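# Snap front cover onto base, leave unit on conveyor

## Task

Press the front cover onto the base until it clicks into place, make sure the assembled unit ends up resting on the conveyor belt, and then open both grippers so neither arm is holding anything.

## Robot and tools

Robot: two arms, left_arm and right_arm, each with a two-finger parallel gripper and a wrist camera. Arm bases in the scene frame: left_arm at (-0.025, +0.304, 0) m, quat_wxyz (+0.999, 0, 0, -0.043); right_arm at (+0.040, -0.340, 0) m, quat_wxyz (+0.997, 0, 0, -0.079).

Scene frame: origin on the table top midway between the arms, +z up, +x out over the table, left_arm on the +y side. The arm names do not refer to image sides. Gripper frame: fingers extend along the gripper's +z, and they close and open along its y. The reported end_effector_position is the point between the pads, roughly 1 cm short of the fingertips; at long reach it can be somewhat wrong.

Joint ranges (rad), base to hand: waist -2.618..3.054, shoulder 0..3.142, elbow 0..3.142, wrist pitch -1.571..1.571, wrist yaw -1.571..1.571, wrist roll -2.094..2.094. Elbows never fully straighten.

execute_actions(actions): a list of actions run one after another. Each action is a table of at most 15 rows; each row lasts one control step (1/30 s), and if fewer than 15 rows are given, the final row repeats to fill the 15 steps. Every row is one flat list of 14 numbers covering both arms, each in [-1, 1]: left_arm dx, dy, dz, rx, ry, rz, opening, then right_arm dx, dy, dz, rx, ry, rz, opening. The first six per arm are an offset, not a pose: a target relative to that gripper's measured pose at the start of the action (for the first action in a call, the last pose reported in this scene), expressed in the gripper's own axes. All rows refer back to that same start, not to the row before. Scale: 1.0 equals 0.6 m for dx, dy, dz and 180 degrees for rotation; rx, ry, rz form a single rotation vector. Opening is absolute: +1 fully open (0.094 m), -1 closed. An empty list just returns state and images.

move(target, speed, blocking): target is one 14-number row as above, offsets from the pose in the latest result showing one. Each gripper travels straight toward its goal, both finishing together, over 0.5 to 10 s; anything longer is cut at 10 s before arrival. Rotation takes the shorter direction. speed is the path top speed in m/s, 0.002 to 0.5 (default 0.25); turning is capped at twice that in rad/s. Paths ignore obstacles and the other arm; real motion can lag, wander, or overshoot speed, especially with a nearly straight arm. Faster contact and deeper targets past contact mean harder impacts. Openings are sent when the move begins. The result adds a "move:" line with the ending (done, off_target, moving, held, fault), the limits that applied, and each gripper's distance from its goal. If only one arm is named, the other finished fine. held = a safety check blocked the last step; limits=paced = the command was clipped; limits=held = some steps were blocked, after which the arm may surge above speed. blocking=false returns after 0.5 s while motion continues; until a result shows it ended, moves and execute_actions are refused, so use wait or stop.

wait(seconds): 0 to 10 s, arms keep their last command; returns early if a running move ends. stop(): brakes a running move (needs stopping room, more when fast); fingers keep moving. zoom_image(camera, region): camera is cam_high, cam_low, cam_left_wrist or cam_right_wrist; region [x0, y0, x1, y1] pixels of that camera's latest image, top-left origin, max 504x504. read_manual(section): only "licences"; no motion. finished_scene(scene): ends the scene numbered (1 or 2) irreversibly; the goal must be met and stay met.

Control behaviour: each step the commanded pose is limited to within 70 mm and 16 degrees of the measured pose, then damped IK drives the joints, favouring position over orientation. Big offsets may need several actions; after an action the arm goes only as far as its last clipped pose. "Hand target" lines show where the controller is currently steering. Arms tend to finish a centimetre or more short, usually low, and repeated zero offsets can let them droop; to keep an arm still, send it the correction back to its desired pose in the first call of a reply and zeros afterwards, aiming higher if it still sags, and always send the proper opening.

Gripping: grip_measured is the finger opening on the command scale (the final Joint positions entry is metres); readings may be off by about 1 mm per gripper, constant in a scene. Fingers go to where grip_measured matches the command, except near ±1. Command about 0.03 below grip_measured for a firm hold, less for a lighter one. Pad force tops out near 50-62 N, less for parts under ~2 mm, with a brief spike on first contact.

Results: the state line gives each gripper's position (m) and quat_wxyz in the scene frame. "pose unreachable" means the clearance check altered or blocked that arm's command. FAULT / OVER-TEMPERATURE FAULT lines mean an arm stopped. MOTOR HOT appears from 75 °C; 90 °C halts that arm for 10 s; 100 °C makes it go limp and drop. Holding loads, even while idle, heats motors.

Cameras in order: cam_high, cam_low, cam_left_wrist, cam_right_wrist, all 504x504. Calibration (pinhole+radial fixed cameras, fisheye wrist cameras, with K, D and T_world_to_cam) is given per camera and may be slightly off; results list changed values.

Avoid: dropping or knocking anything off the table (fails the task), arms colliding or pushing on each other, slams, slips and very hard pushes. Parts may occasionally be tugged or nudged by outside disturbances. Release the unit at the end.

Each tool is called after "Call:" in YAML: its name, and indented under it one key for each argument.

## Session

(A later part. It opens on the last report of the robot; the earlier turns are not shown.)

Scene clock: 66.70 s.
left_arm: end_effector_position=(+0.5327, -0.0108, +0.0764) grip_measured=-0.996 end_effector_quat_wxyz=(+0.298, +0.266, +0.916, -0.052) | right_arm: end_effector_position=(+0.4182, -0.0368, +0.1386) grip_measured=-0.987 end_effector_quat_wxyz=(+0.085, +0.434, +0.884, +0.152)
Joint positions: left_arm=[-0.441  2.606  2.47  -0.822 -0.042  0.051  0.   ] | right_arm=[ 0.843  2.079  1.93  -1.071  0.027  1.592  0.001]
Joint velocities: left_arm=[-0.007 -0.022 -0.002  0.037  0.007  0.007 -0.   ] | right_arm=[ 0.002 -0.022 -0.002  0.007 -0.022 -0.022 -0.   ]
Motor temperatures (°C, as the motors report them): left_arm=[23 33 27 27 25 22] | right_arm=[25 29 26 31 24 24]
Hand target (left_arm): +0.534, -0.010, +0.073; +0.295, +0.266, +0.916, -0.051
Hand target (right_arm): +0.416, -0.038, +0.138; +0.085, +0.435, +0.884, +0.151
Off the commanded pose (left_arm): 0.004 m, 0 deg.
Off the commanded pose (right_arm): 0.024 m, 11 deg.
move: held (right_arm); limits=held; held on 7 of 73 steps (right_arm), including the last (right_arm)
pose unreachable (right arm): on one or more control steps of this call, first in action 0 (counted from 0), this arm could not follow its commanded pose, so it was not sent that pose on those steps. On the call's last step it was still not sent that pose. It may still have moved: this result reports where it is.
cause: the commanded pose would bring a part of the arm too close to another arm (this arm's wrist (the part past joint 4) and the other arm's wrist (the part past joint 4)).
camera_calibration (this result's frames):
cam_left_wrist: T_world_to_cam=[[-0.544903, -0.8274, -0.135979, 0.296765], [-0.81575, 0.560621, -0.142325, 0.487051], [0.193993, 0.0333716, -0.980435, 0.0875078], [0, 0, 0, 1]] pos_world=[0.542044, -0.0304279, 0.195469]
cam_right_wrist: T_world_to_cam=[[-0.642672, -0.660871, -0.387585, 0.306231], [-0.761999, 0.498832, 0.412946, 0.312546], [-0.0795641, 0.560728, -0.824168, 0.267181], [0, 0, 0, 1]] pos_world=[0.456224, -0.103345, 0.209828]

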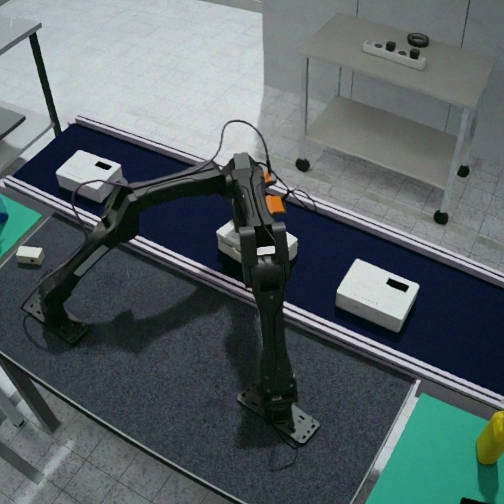

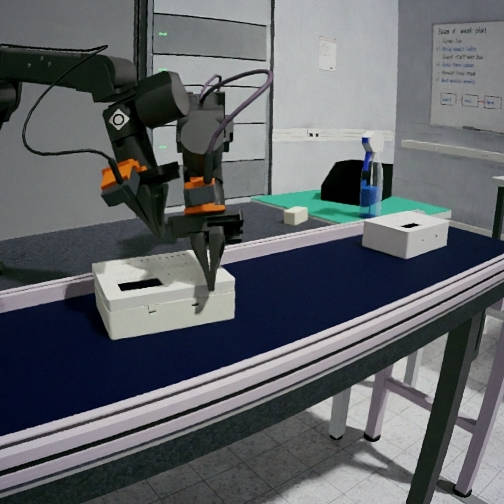

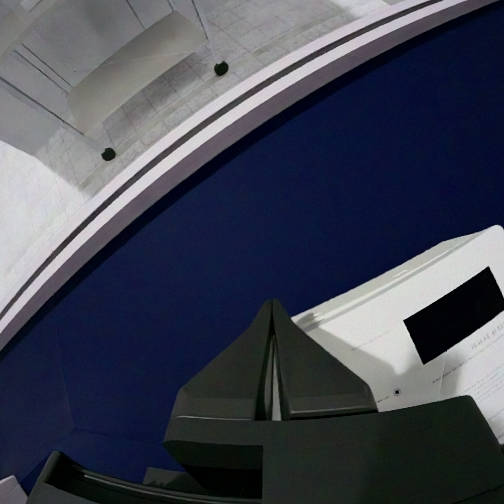

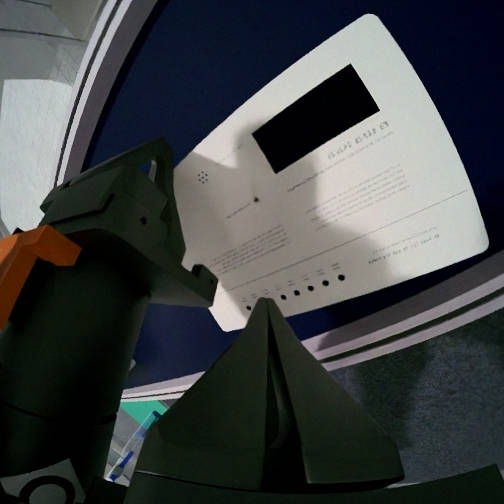

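Call:
move:
  target: [0.022,-0.009,-0.010,0,0,0,-1, -0.023,-0.089,0.030,0.055,0,0,-1]
  speed: 0.1

Call:
zoom_image:
  camera: "cam_low"
  region: [70,180,250,350]

Scene clock: 68.23 s.
left_arm: end_effector_position=(+0.5327, -0.0108, +0.0764) grip_measured=-0.996 end_effector_quat_wxyz=(+0.298, +0.266, +0.916, -0.052) | right_arm: end_effector_position=(+0.4177, -0.0371, +0.1378) grip_measured=-0.987 end_effector_quat_wxyz=(+0.085, +0.434, +0.884, +0.151)
Joint positions: left_arm=[-0.441  2.606  2.47  -0.822 -0.042  0.051  0.   ] | right_arm=[ 0.843  2.079  1.927 -1.071  0.027  1.592  0.001]
Joint velocities: left_arm=[-0.012 -0.017 -0.012 -0.007  0.022 -0.007  0.   ] | right_arm=[ 0.002 -0.017 -0.017  0.022 -0.081  0.007 -0.   ]
Motor temperatures (°C, as the motors report them): left_arm=[23 33 27 27 25 22] | right_arm=[25 29 26 31 24 24]
Hand target (left_arm): +0.534, -0.010, +0.073; +0.295, +0.266, +0.916, -0.051
Hand target (right_arm): +0.418, -0.037, +0.138; +0.085, +0.434, +0.884, +0.152
Off the commanded pose (left_arm): 0.015 m, 0 deg.
Off the commanded pose (right_arm): 0.057 m, 10 deg.
move: held (left_arm, right_arm); limits=held; held on 34 of 34 steps (right_arm, left_arm), including the last (right_arm, left_arm)
pose unreachable (left arm): on one or more control steps of this call, first in action 0 (counted from 0), this arm could not follow its commanded pose, so it was not sent that pose on those steps. On the call's last step it was still not sent that pose. It may still have moved: this result reports where it is.
cause: the commanded pose would bring a part of the arm too close to another arm (this arm's wrist (the part past joint 4) and the other arm's wrist (the part past joint 4)).
pose unreachable (right arm): on one or more control steps of this call, first in action 0 (counted from 0), this arm could not follow its commanded pose, so it was not sent that pose on those steps. On the call's last step it was still not sent that pose. It may still have moved: this result reports where it is.
cause: the commanded pose would bring a part of the arm too close to another arm (this arm's wrist (the part past joint 4) and the other arm's wrist (the part past joint 4)).
camera_calibration (this result's frames):
cam_left_wrist: T_world_to_cam=[[-0.544903, -0.8274, -0.135979, 0.296765], [-0.81575, 0.560621, -0.142325, 0.487051], [0.193993, 0.0333716, -0.980435, 0.0875078], [0, 0, 0, 1]] pos_world=[0.542044, -0.0304279, 0.195469]
cam_right_wrist: T_world_to_cam=[[-0.643473, -0.661499, -0.385177, 0.305382], [-0.761115, 0.499315, 0.413991, 0.312166], [-0.0815304, 0.559556, -0.824773, 0.267515], [0, 0, 0, 1]] pos_world=[0.45591, -0.103548, 0.209031]

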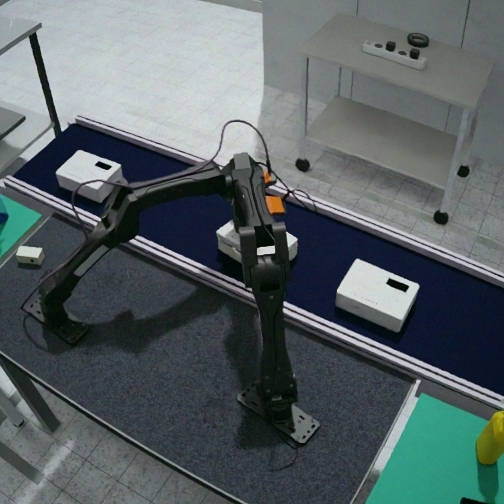

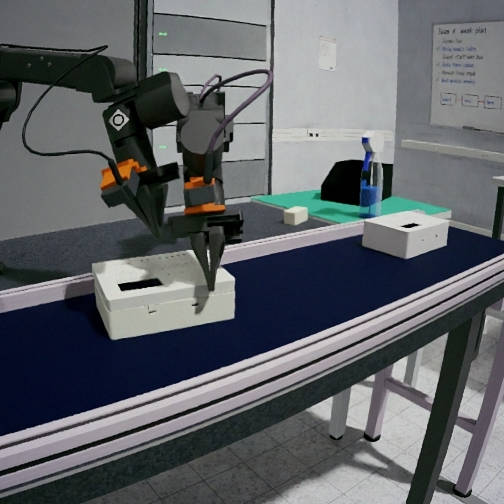

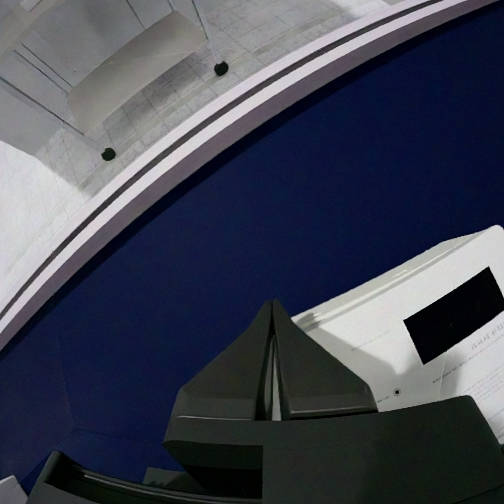

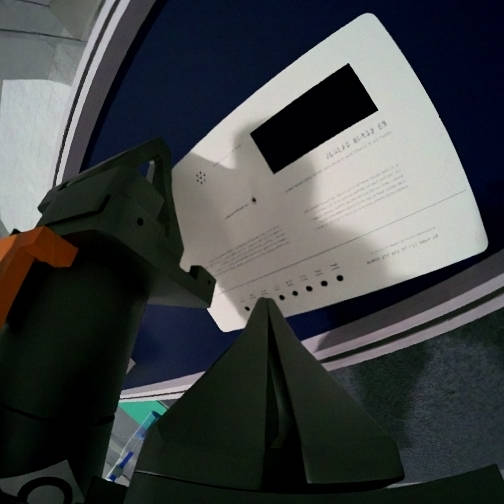

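Region (70, 180, 250, 350) of cam_low's 504x504 image, scaled by 2.800, with more detail than that image has.

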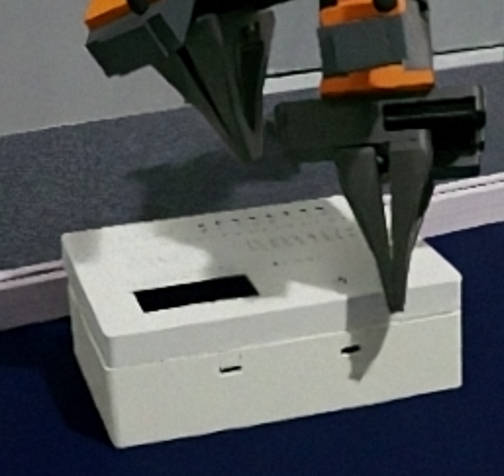

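Call:
move:
  target: [0.011,0.032,-0.005,0,0,0,-1, -0.024,-0.069,-0.025,0,0,0,-1]
  speed: 0.1

Call:
move:
  target: [0.022,-0.009,-0.010,0,0,0,-1, 0,-0.02,0.055,0.04,0,0,-1]
  speed: 0.1

Call:
zoom_image:
  camera: "cam_low"
  region: [70,180,250,350]

Scene clock: 69.43 s.
left_arm: end_effector_position=(+0.5388, +0.0076, +0.0730) grip_measured=-0.996 end_effector_quat_wxyz=(+0.300, +0.262, +0.916, -0.046) | right_arm: end_effector_position=(+0.3903, -0.0714, +0.1336) grip_measured=-0.987 end_effector_quat_wxyz=(+0.081, +0.436, +0.885, +0.143)
Joint positions: left_arm=[-0.41   2.571  2.389 -0.774 -0.037  0.074  0.   ] | right_arm=[ 0.819  1.914  1.68  -1.006  0.02   1.573  0.001]
Joint velocities: left_arm=[-0.007 -0.007 -0.022 -0.007 -0.051 -0.051 -0.   ] | right_arm=[-0.012 -0.007 -0.012 -0.051  0.037  0.037 -0.001]
Motor temperatures (°C, as the motors report them): left_arm=[23 33 27 27 25 22] | right_arm=[25 30 26 31 24 24]
Hand target (left_arm): +0.537, +0.009, +0.077; +0.298, +0.265, +0.916, -0.051
Hand target (right_arm): +0.391, -0.075, +0.138; +0.085, +0.434, +0.884, +0.150
Off the commanded pose (left_arm): 0.004 m, 1 deg.
Off the commanded pose (right_arm): 0.006 m, 1 deg.
move: done; limits=held; held on 1 of 28 steps (left_arm)
pose unreachable (left arm): on one or more control steps of this call, first in action 0 (counted from 0), this arm could not follow its commanded pose, so it was not sent that pose on those steps. It may still have moved: this result reports where it is.
cause: the commanded pose would bring a part of the arm too close to another arm (this arm's wrist (the part past joint 4) and the other arm's wrist (the part past joint 4)).
camera_calibration (this result's frames):
cam_left_wrist: T_world_to_cam=[[-0.535996, -0.831752, -0.144554, 0.310706], [-0.820446, 0.553558, -0.142973, 0.483845], [0.198937, 0.0419658, -0.979113, 0.0795295], [0, 0, 0, 1]] pos_world=[0.547684, -0.0127429, 0.191959]
cam_right_wrist: T_world_to_cam=[[-0.651463, -0.662858, -0.369073, 0.264326], [-0.7532, 0.506705, 0.419451, 0.30693], [-0.0910258, 0.551243, -0.829365, 0.284754], [0, 0, 0, 1]] pos_world=[0.429298, -0.13728, 0.204978]

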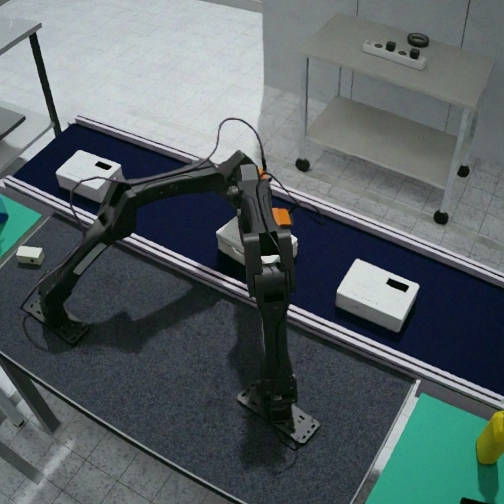

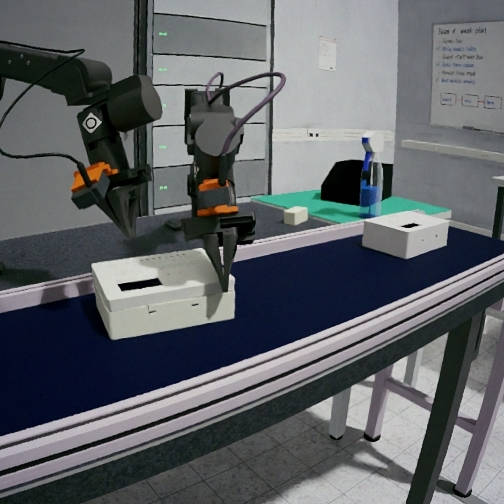

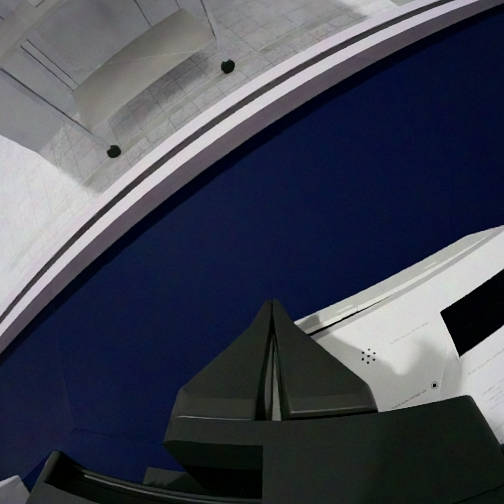

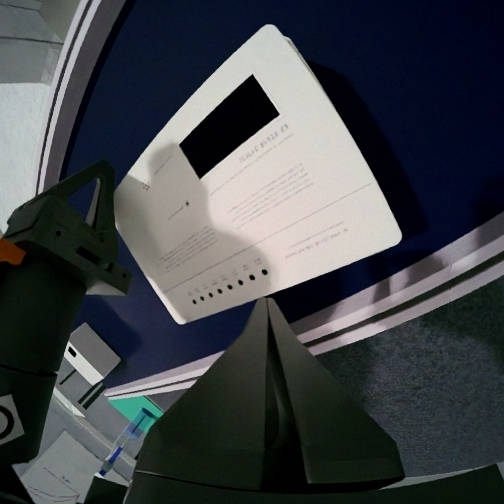

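Scene clock: 70.47 s.
left_arm: end_effector_position=(+0.5312, +0.0118, +0.0728) grip_measured=-0.996 end_effector_quat_wxyz=(+0.308, +0.261, +0.914, -0.048) | right_arm: end_effector_position=(+0.3890, -0.0723, +0.0956) grip_measured=-0.987 end_effector_quat_wxyz=(+0.055, +0.439, +0.892, +0.092)
Joint positions: left_arm=[-0.41   2.487  2.223 -0.673 -0.037  0.074  0.   ] | right_arm=[ 0.819  2.025  1.715 -1.048  0.019  1.573  0.001]
Joint velocities: left_arm=[-0.017  0.002 -0.007 -0.066 -0.022  0.022  0.   ] | right_arm=[-0.002 -0.007  0.002 -0.051 -0.007  0.007  0.001]
Motor temperatures (°C, as the motors report them): left_arm=[23 33 27 27 25 22] | right_arm=[25 30 26 31 24 24]
Hand target (left_arm): +0.524, +0.010, +0.070; +0.299, +0.262, +0.916, -0.046
Hand target (right_arm): +0.390, -0.072, +0.098; +0.053, +0.440, +0.892, +0.088
Off the commanded pose (left_arm): 0.008 m, 1 deg.
Off the commanded pose (right_arm): 0.003 m, 1 deg.
move: done
camera_calibration (this result's frames):
cam_left_wrist: T_world_to_cam=[[-0.533237, -0.833178, -0.146535, 0.308852], [-0.8182, 0.551954, -0.160923, 0.475435], [0.214958, 0.0340842, -0.976028, 0.0720408], [0, 0, 0, 1]] pos_world=[0.538206, -0.0075449, 0.19208]
cam_right_wrist: T_world_to_cam=[[-0.680478, -0.685325, -0.259382, 0.247965], [-0.712957, 0.53746, 0.450366, 0.305919], [-0.169239, 0.491393, -0.854337, 0.282053], [0, 0, 0, 1]] pos_world=[0.434576, -0.133081, 0.167511]

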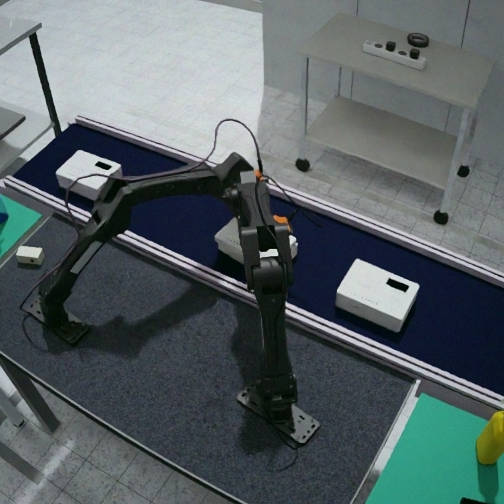

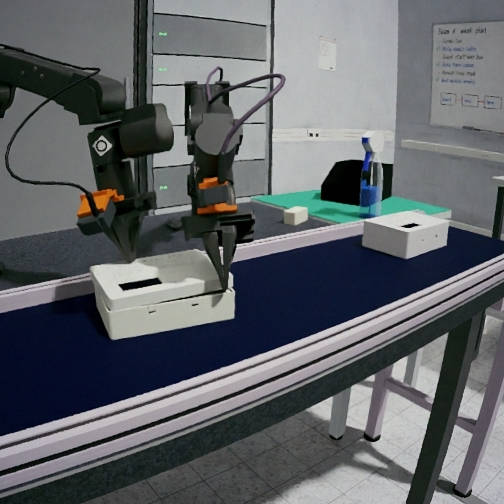

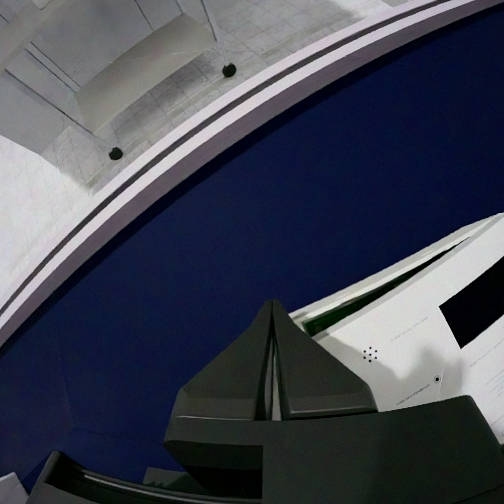

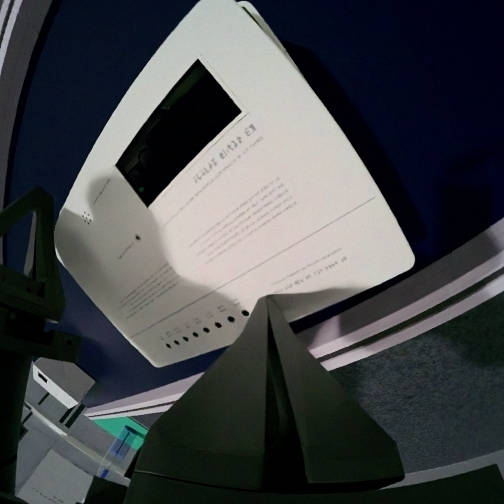

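Region (70, 180, 250, 350) of cam_low's 504x504 image, scaled by 2.800, with more detail than that image has.

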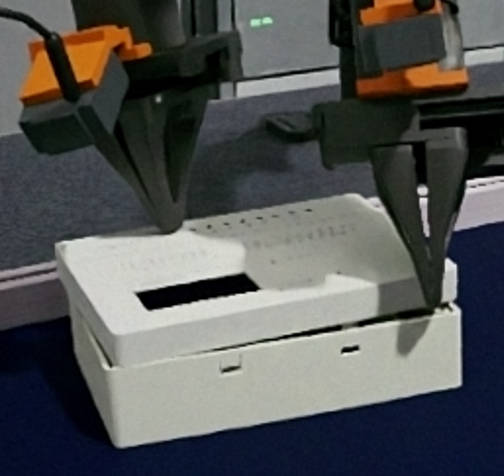

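Call:
move:
  target: [-0.05,0.009,-0.055,0,0,0,-1, -0.08,-0.03,-0.07,0,0,0,-1]
  speed: 0.15

Call:
zoom_image:
  camera: "cam_high"
  region: [190,180,320,300]

Scene clock: 72.07 s.
left_arm: end_effector_position=(+0.5354, +0.0096, +0.1114) grip_measured=-0.996 end_effector_quat_wxyz=(+0.306, +0.261, +0.914, -0.047) | right_arm: end_effector_position=(+0.3988, -0.1244, +0.1257) grip_measured=-0.987 end_effector_quat_wxyz=(+0.055, +0.443, +0.891, +0.088)
Joint positions: left_arm=[-0.41   2.554  2.503 -0.892 -0.037  0.074  0.   ] | right_arm=[ 0.697  1.94   1.715 -1.138 -0.003  1.461  0.001]
Joint velocities: left_arm=[-0.007 -0.007  0.007 -0.022 -0.037 -0.051 -0.   ] | right_arm=[-0.022  0.002 -0.032 -0.051  0.081  0.066  0.001]
Motor temperatures (°C, as the motors report them): left_arm=[23 33 27 27 25 22] | right_arm=[25 30 26 31 24 24]
Hand target (left_arm): +0.537, +0.010, +0.117; +0.309, +0.261, +0.913, -0.048
Hand target (right_arm): +0.396, -0.127, +0.133; +0.056, +0.439, +0.892, +0.091
Off the commanded pose (left_arm): 0.006 m, 0 deg.
Off the commanded pose (right_arm): 0.008 m, 1 deg.
move: done
camera_calibration (this result's frames):
cam_left_wrist: T_world_to_cam=[[-0.533925, -0.832807, -0.146141, 0.315169], [-0.818944, 0.552355, -0.155676, 0.486075], [0.21037, 0.0365624, -0.976938, 0.111408], [0, 0, 0, 1]] pos_world=[0.542908, -0.0100845, 0.230568]
cam_right_wrist: T_world_to_cam=[[-0.687029, -0.681003, -0.253431, 0.229212], [-0.706871, 0.545595, 0.450177, 0.325915], [-0.168301, 0.488427, -0.85622, 0.334518], [0, 0, 0, 1]] pos_world=[0.444155, -0.185111, 0.197791]

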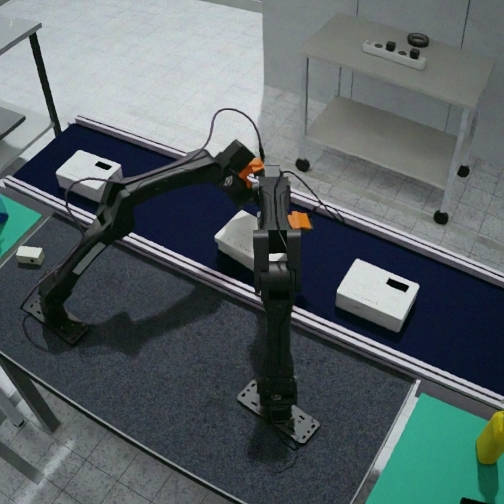

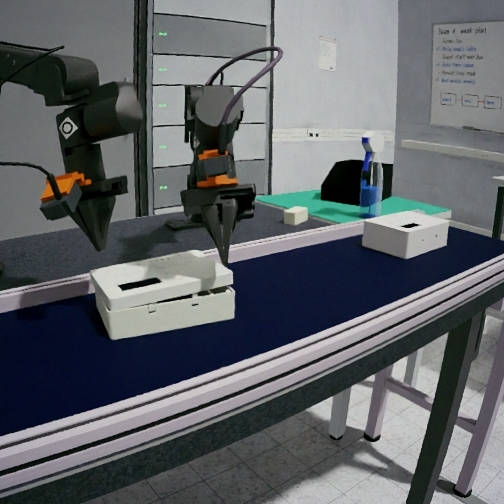

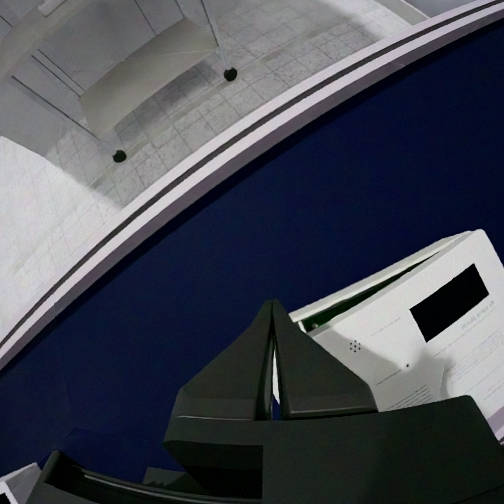

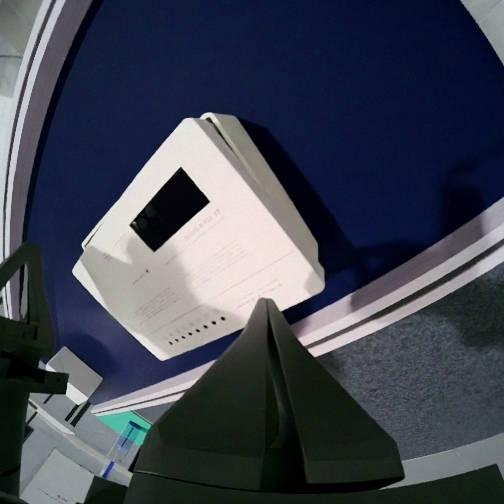

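Region (190, 180, 320, 300) of cam_high's 504x504 image, scaled by 3.877, with more detail than that image has; it fills the top 465 rows of this view, and the rest is white.

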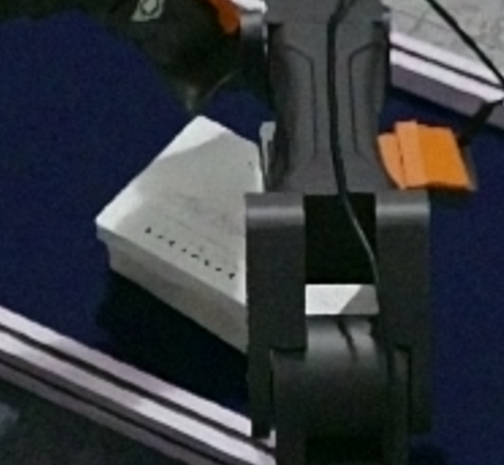

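Call:
move:
  target: [0.203,-0.112,-0.182,-0.122,-0.079,0.435,-0.15, -0.03,0,-0.012,0,0,0,-1]
  speed: 0.3

Scene clock: 76.73 s.
left_arm: end_effector_position=(+0.3623, +0.0333, +0.1183) grip_measured=-0.153 end_effector_quat_wxyz=(+0.399, +0.716, +0.499, +0.282) | right_arm: end_effector_position=(+0.4030, -0.1374, +0.1251) grip_measured=-0.987 end_effector_quat_wxyz=(+0.053, +0.443, +0.891, +0.083)
Joint positions: left_arm=[-0.647  1.699  0.917  0.197 -0.326  1.369  0.04 ] | right_arm=[ 0.662  1.94   1.715 -1.15  -0.008  1.426  0.001]
Joint velocities: left_arm=[-0.002 -0.012  0.012  0.007 -0.037  0.007 -0.001] | right_arm=[-0.017 -0.007 -0.002 -0.007  0.051 -0.007 -0.001]
Motor temperatures (°C, as the motors report them): left_arm=[23 33 27 27 25 22] | right_arm=[25 30 26 31 24 24]
Hand target (left_arm): +0.360, +0.032, +0.126; +0.409, +0.712, +0.495, +0.286
Hand target (right_arm): +0.408, -0.140, +0.133; +0.056, +0.443, +0.891, +0.088
Off the commanded pose (left_arm): 0.006 m, 1 deg.
Off the commanded pose (right_arm): 0.010 m, 1 deg.
move: done
camera_calibration (this result's frames):
cam_left_wrist: T_world_to_cam=[[-0.43216, 0.241371, -0.868894, 0.256418], [-0.0284958, 0.959378, 0.28068, -0.0192373], [0.901346, 0.146059, -0.407727, -0.167604], [0, 0, 0, 1]] pos_world=[0.261335, -0.0189561, 0.159863]
cam_right_wrist: T_world_to_cam=[[-0.688804, -0.683327, -0.242101, 0.222083], [-0.703116, 0.548369, 0.45268, 0.334803], [-0.176568, 0.482033, -0.858177, 0.343774], [0, 0, 0, 1]] pos_world=[0.449076, -0.197551, 0.197227]

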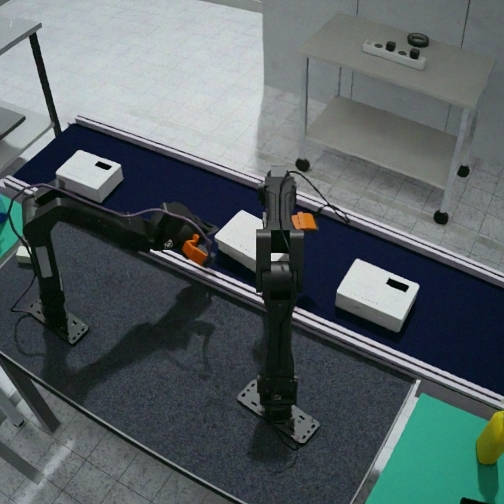

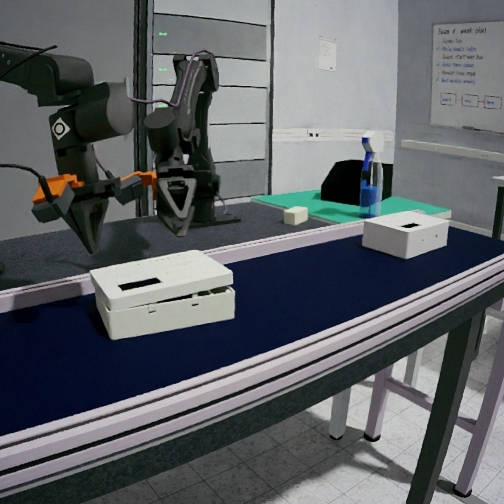

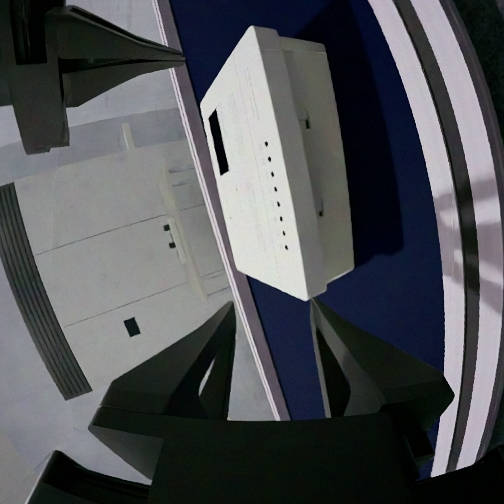

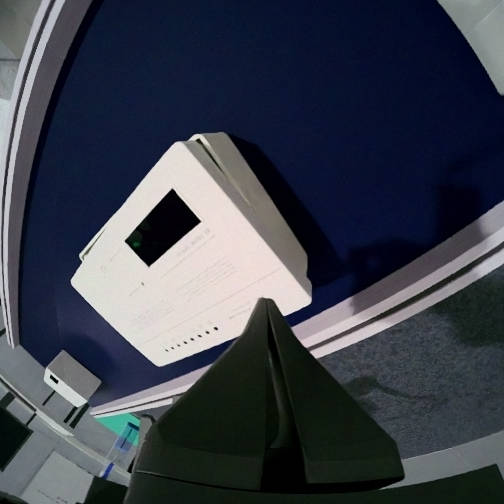

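Call:
move:
  target: [0,-0.058,0.035,0,0,0,-0.15, 0,0,-0.012,0,0,0,-1]
  speed: 0.1

Call:
zoom_image:
  camera: "cam_high"
  region: [170,180,300,300]

Scene clock: 77.93 s.
left_arm: end_effector_position=(+0.3617, +0.0338, +0.0786) grip_measured=-0.153 end_effector_quat_wxyz=(+0.397, +0.718, +0.498, +0.282) | right_arm: end_effector_position=(+0.4013, -0.1383, +0.1248) grip_measured=-0.987 end_effector_quat_wxyz=(+0.050, +0.443, +0.892, +0.080)
Joint positions: left_arm=[-0.647  1.794  0.843  0.362 -0.326  1.371  0.04 ] | right_arm=[ 0.662  1.94   1.715 -1.158 -0.008  1.426  0.001]
Joint velocities: left_arm=[ 0.007  0.007  0.007 -0.022  0.007 -0.066 -0.   ] | right_arm=[-0.007  0.002 -0.017 -0.022  0.037  0.051 -0.   ]
Motor temperatures (°C, as the motors report them): left_arm=[23 33 27 28 25 22] | right_arm=[25 30 26 31 24 24]
Hand target (left_arm): +0.362, +0.034, +0.078; +0.399, +0.716, +0.499, +0.282
Hand target (right_arm): +0.402, -0.138, +0.132; +0.053, +0.443, +0.891, +0.083
Off the commanded pose (left_arm): 0.001 m, 0 deg.
Off the commanded pose (right_arm): 0.007 m, 0 deg.
move: done
camera_calibration (this result's frames):
cam_left_wrist: T_world_to_cam=[[-0.434146, 0.245565, -0.866726, 0.221922], [-0.0268102, 0.95818, 0.284906, -0.00954691], [0.900443, 0.146928, -0.409407, -0.182886], [0, 0, 0, 1]] pos_world=[0.26077, -0.0184777, 0.120191]
cam_right_wrist: T_world_to_cam=[[-0.690477, -0.684248, -0.234619, 0.219777], [-0.69993, 0.550124, 0.455479, 0.332903], [-0.182592, 0.478715, -0.858774, 0.345634], [0, 0, 0, 1]] pos_world=[0.447869, -0.198216, 0.196755]

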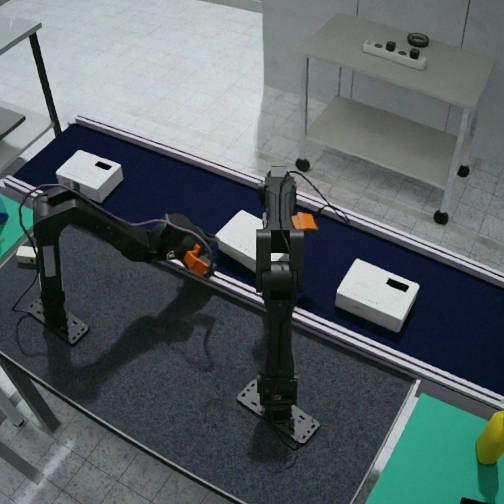

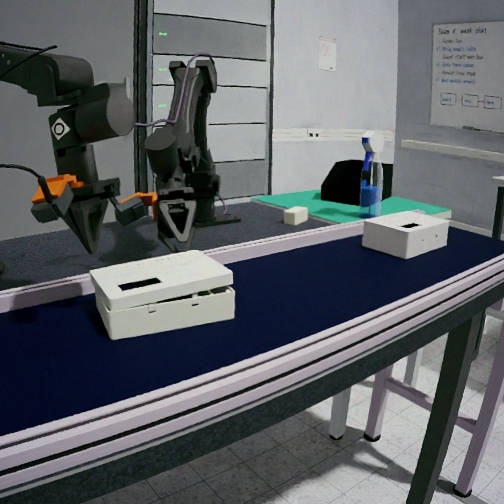

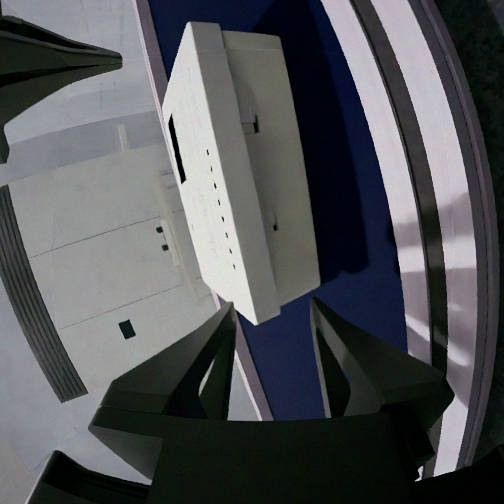

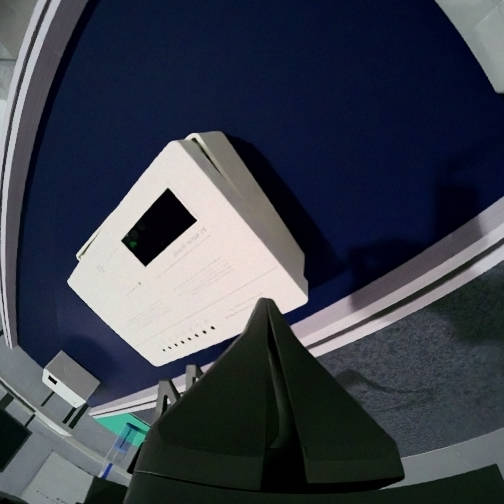

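Region (170, 180, 300, 300) of cam_high's 504x504 image, scaled by 3.877, with more detail than that image has; it fills the top 465 rows of this view, and the rest is white.

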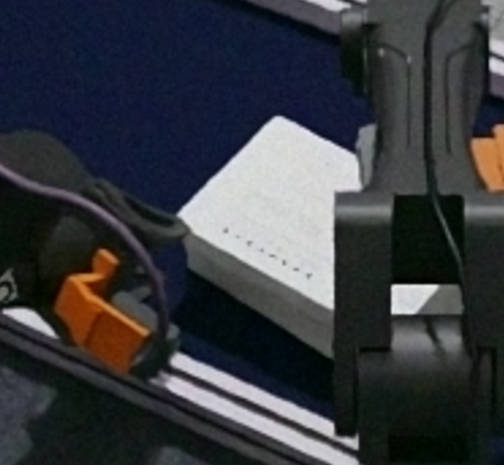

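Call:
move:
  target: [-0.008,0.020,0.052,0,0,0,-0.15, 0,0,-0.012,0,0,0,-1]
  speed: 0.05

Call:
zoom_image:
  camera: "cam_high"
  region: [170,180,300,300]

Scene clock: 79.07 s.
left_arm: end_effector_position=(+0.3851, +0.0201, +0.0696) grip_measured=-0.153 end_effector_quat_wxyz=(+0.393, +0.719, +0.497, +0.285) | right_arm: end_effector_position=(+0.3996, -0.1392, +0.1244) grip_measured=-0.987 end_effector_quat_wxyz=(+0.048, +0.443, +0.892, +0.077)
Joint positions: left_arm=[-0.635  1.904  0.95   0.363 -0.322  1.385  0.04 ] | right_arm=[ 0.662  1.94   1.715 -1.165 -0.008  1.426  0.001]
Joint velocities: left_arm=[-0.002 -0.002  0.002  0.022 -0.022 -0.11  -0.001] | right_arm=[-0.002  0.012  0.007  0.022 -0.081 -0.007 -0.001]
Motor temperatures (°C, as the motors report them): left_arm=[23 33 27 28 25 22] | right_arm=[25 30 27 31 24 24]
Hand target (left_arm): +0.391, +0.019, +0.072; +0.397, +0.718, +0.498, +0.282
Hand target (right_arm): +0.400, -0.139, +0.132; +0.050, +0.443, +0.892, +0.080
Off the commanded pose (left_arm): 0.007 m, 1 deg.
Off the commanded pose (right_arm): 0.007 m, 0 deg.
move: done
camera_calibration (this result's frames):
cam_left_wrist: T_world_to_cam=[[-0.433843, 0.25386, -0.864486, 0.227161], [-0.0285167, 0.955136, 0.294791, 0.00682913], [0.900537, 0.152545, -0.40714, -0.205968], [0, 0, 0, 1]] pos_world=[0.284229, -0.0327704, 0.110507]
cam_right_wrist: T_world_to_cam=[[-0.692021, -0.685099, -0.227479, 0.217562], [-0.696877, 0.551806, 0.458118, 0.331098], [-0.188332, 0.475552, -0.859291, 0.347386], [0, 0, 0, 1]] pos_world=[0.446717, -0.198851, 0.196315]

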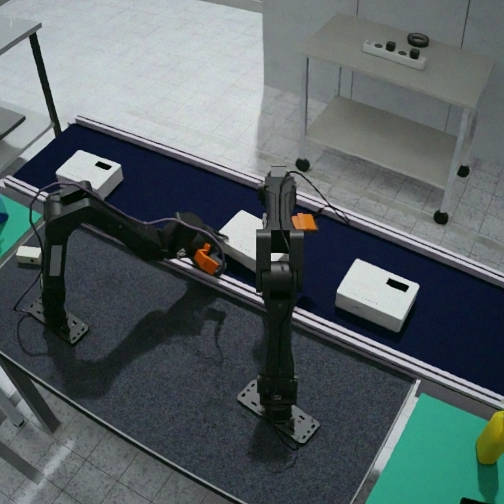

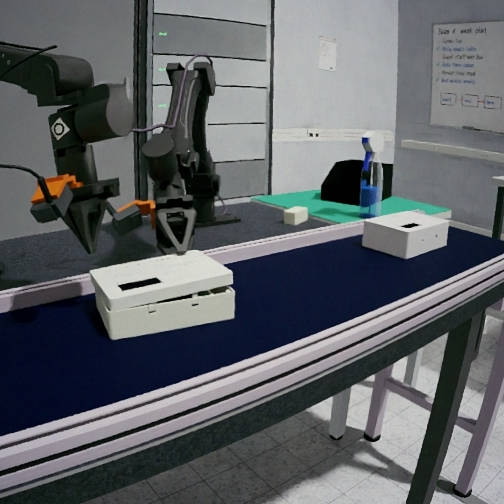

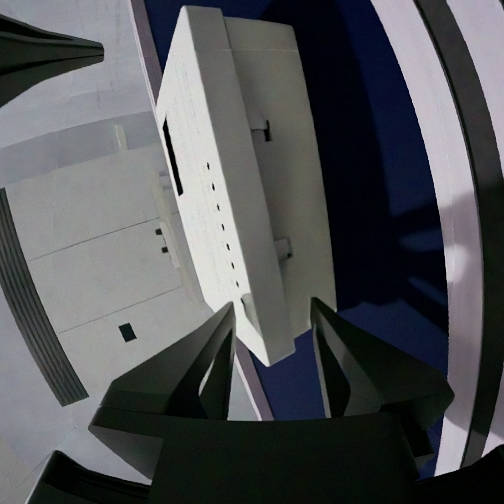

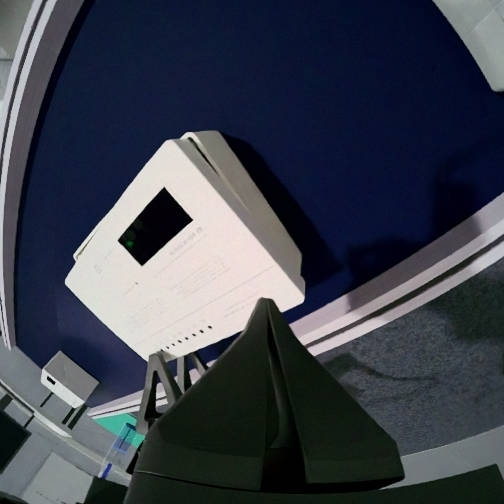

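Region (170, 180, 300, 300) of cam_high's 504x504 image, scaled by 3.877, with more detail than that image has; it fills the top 465 rows of this view, and the rest is white.

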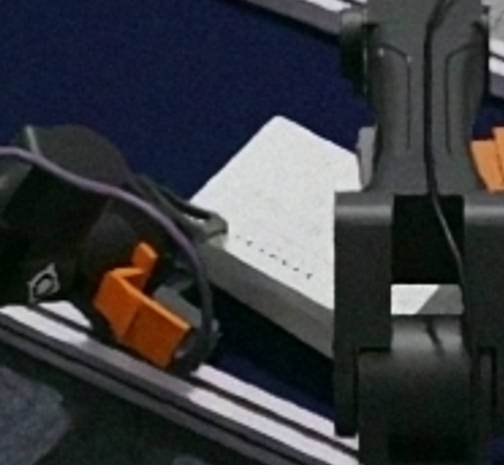

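Call:
move:
  target: [0.007,0.027,0.030,0,0,0,-0.15, 0,0,-0.012,0,0,0,-1]
  speed: 0.04

Scene clock: 80.07 s.
left_arm: end_effector_position=(+0.4036, +0.0169, +0.0728) grip_measured=-0.153 end_effector_quat_wxyz=(+0.392, +0.718, +0.496, +0.290) | right_arm: end_effector_position=(+0.3980, -0.1401, +0.1241) grip_measured=-0.987 end_effector_quat_wxyz=(+0.046, +0.443, +0.892, +0.073)
Joint positions: left_arm=[-0.612  1.948  1.024  0.341 -0.31   1.405  0.04 ] | right_arm=[ 0.662  1.94   1.715 -1.173 -0.008  1.426  0.001]
Joint velocities: left_arm=[-0.002 -0.002  0.007 -0.051  0.007 -0.022 -0.001] | right_arm=[ 0.002  0.007 -0.012 -0.037  0.007 -0.051 -0.   ]
Motor temperatures (°C, as the motors report them): left_arm=[23 33 27 28 25 22] | right_arm=[25 30 27 30 24 24]
Hand target (left_arm): +0.409, +0.016, +0.074; +0.393, +0.719, +0.497, +0.286
Hand target (right_arm): +0.398, -0.140, +0.131; +0.048, +0.443, +0.892, +0.077
Off the commanded pose (left_arm): 0.006 m, 1 deg.
Off the commanded pose (right_arm): 0.007 m, 0 deg.
move: done
camera_calibration (this result's frames):
cam_left_wrist: T_world_to_cam=[[-0.427855, 0.257504, -0.86639, 0.236437], [-0.0336183, 0.953361, 0.299955, 0.0112057], [0.903222, 0.157464, -0.399243, -0.222598], [0, 0, 0, 1]] pos_world=[0.302592, -0.0365154, 0.112615]
cam_right_wrist: T_world_to_cam=[[-0.693517, -0.685923, -0.220326, 0.21533], [-0.693807, 0.553497, 0.460731, 0.329299], [-0.194076, 0.472388, -0.859758, 0.349121], [0, 0, 0, 1]] pos_world=[0.445561, -0.199487, 0.195885]

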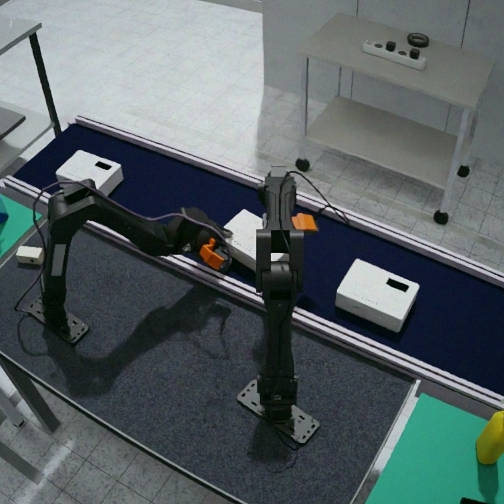

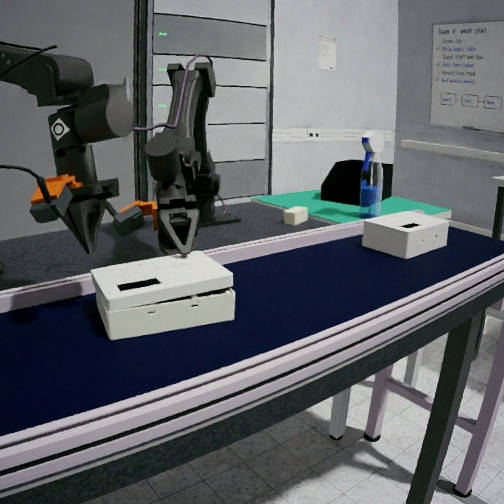

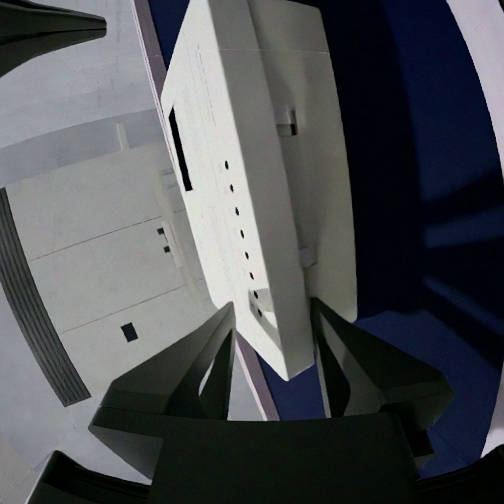

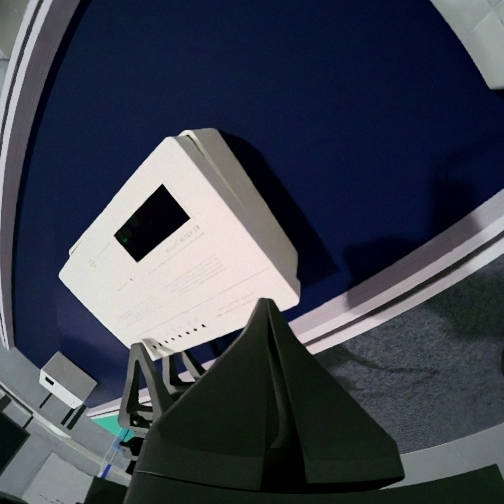

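Call:
move:
  target: [0,0.036,-0.022,0,0,0,-0.15, 0,0,-0.012,0,0,0,-1]
  speed: 0.03

Call:
zoom_image:
  camera: "cam_low"
  region: [70,180,250,350]

Scene clock: 81.30 s.
left_arm: end_effector_position=(+0.3999, +0.0198, +0.0799) grip_measured=-0.153 end_effector_quat_wxyz=(+0.379, +0.726, +0.497, +0.286) | right_arm: end_effector_position=(+0.3964, -0.1410, +0.1238) grip_measured=-0.987 end_effector_quat_wxyz=(+0.044, +0.443, +0.892, +0.070)
Joint positions: left_arm=[-0.612  1.914  1.041  0.259 -0.31   1.406  0.04 ] | right_arm=[ 0.662  1.94   1.715 -1.181 -0.008  1.426  0.001]
Joint velocities: left_arm=[-0.017 -0.007 -0.007 -0.007 -0.022 -0.007  0.001] | right_arm=[-0.032 -0.012  0.007 -0.007 -0.022 -0.007 -0.001]
Motor temperatures (°C, as the motors report them): left_arm=[23 32 27 28 25 22] | right_arm=[25 30 27 30 24 24]
Hand target (left_arm): +0.403, +0.016, +0.098; +0.393, +0.718, +0.496, +0.290
Hand target (right_arm): +0.397, -0.141, +0.131; +0.046, +0.443, +0.892, +0.074
Off the commanded pose (left_arm): 0.019 m, 2 deg.
Off the commanded pose (right_arm): 0.007 m, 0 deg.
move: off_target (left_arm)
camera_calibration (this result's frames):
cam_left_wrist: T_world_to_cam=[[-0.447979, 0.27523, -0.850625, 0.246715], [-0.0252669, 0.947158, 0.319771, 0.00135552], [0.893687, 0.164743, -0.417353, -0.21176], [0, 0, 0, 1]] pos_world=[0.299804, -0.0343013, 0.12105]
cam_right_wrist: T_world_to_cam=[[-0.694966, -0.686721, -0.21316, 0.21308], [-0.69072, 0.555198, 0.463316, 0.327505], [-0.199823, 0.469222, -0.860175, 0.350839], [0, 0, 0, 1]] pos_world=[0.444403, -0.200125, 0.195465]

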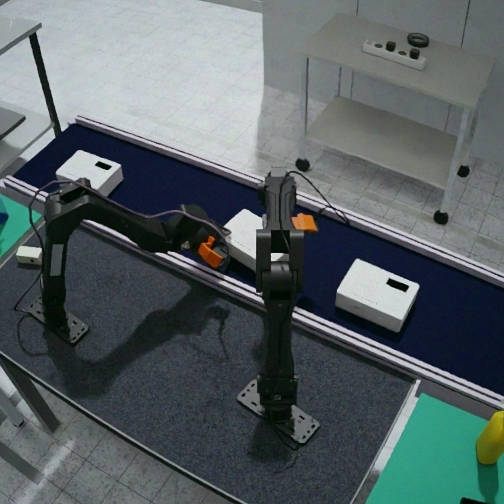

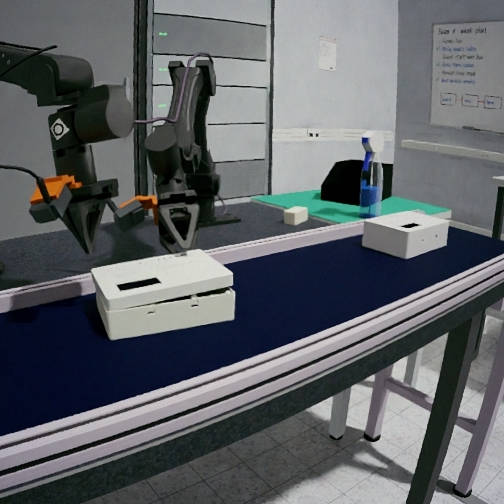

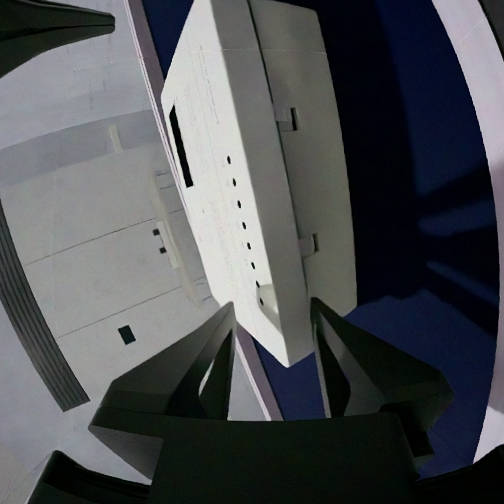

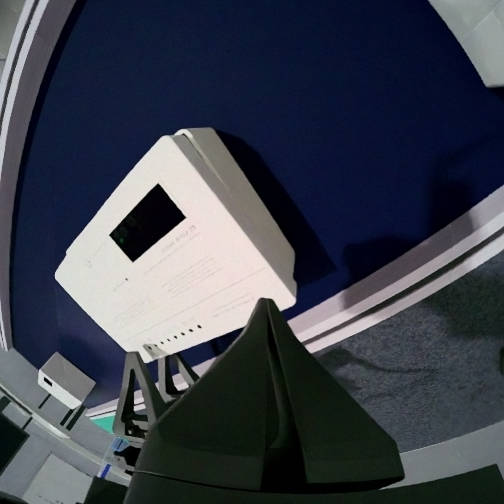

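Region (70, 180, 250, 350) of cam_low's 504x504 image, scaled by 2.800, with more detail than that image has.

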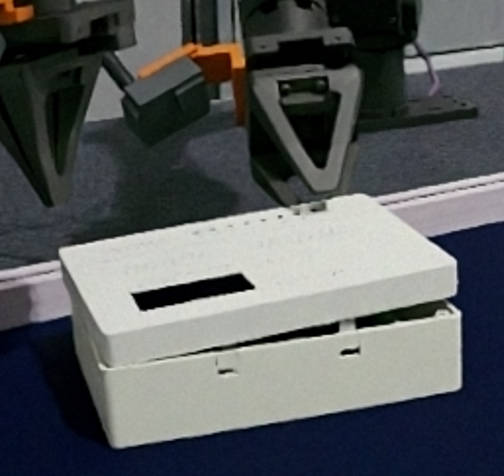

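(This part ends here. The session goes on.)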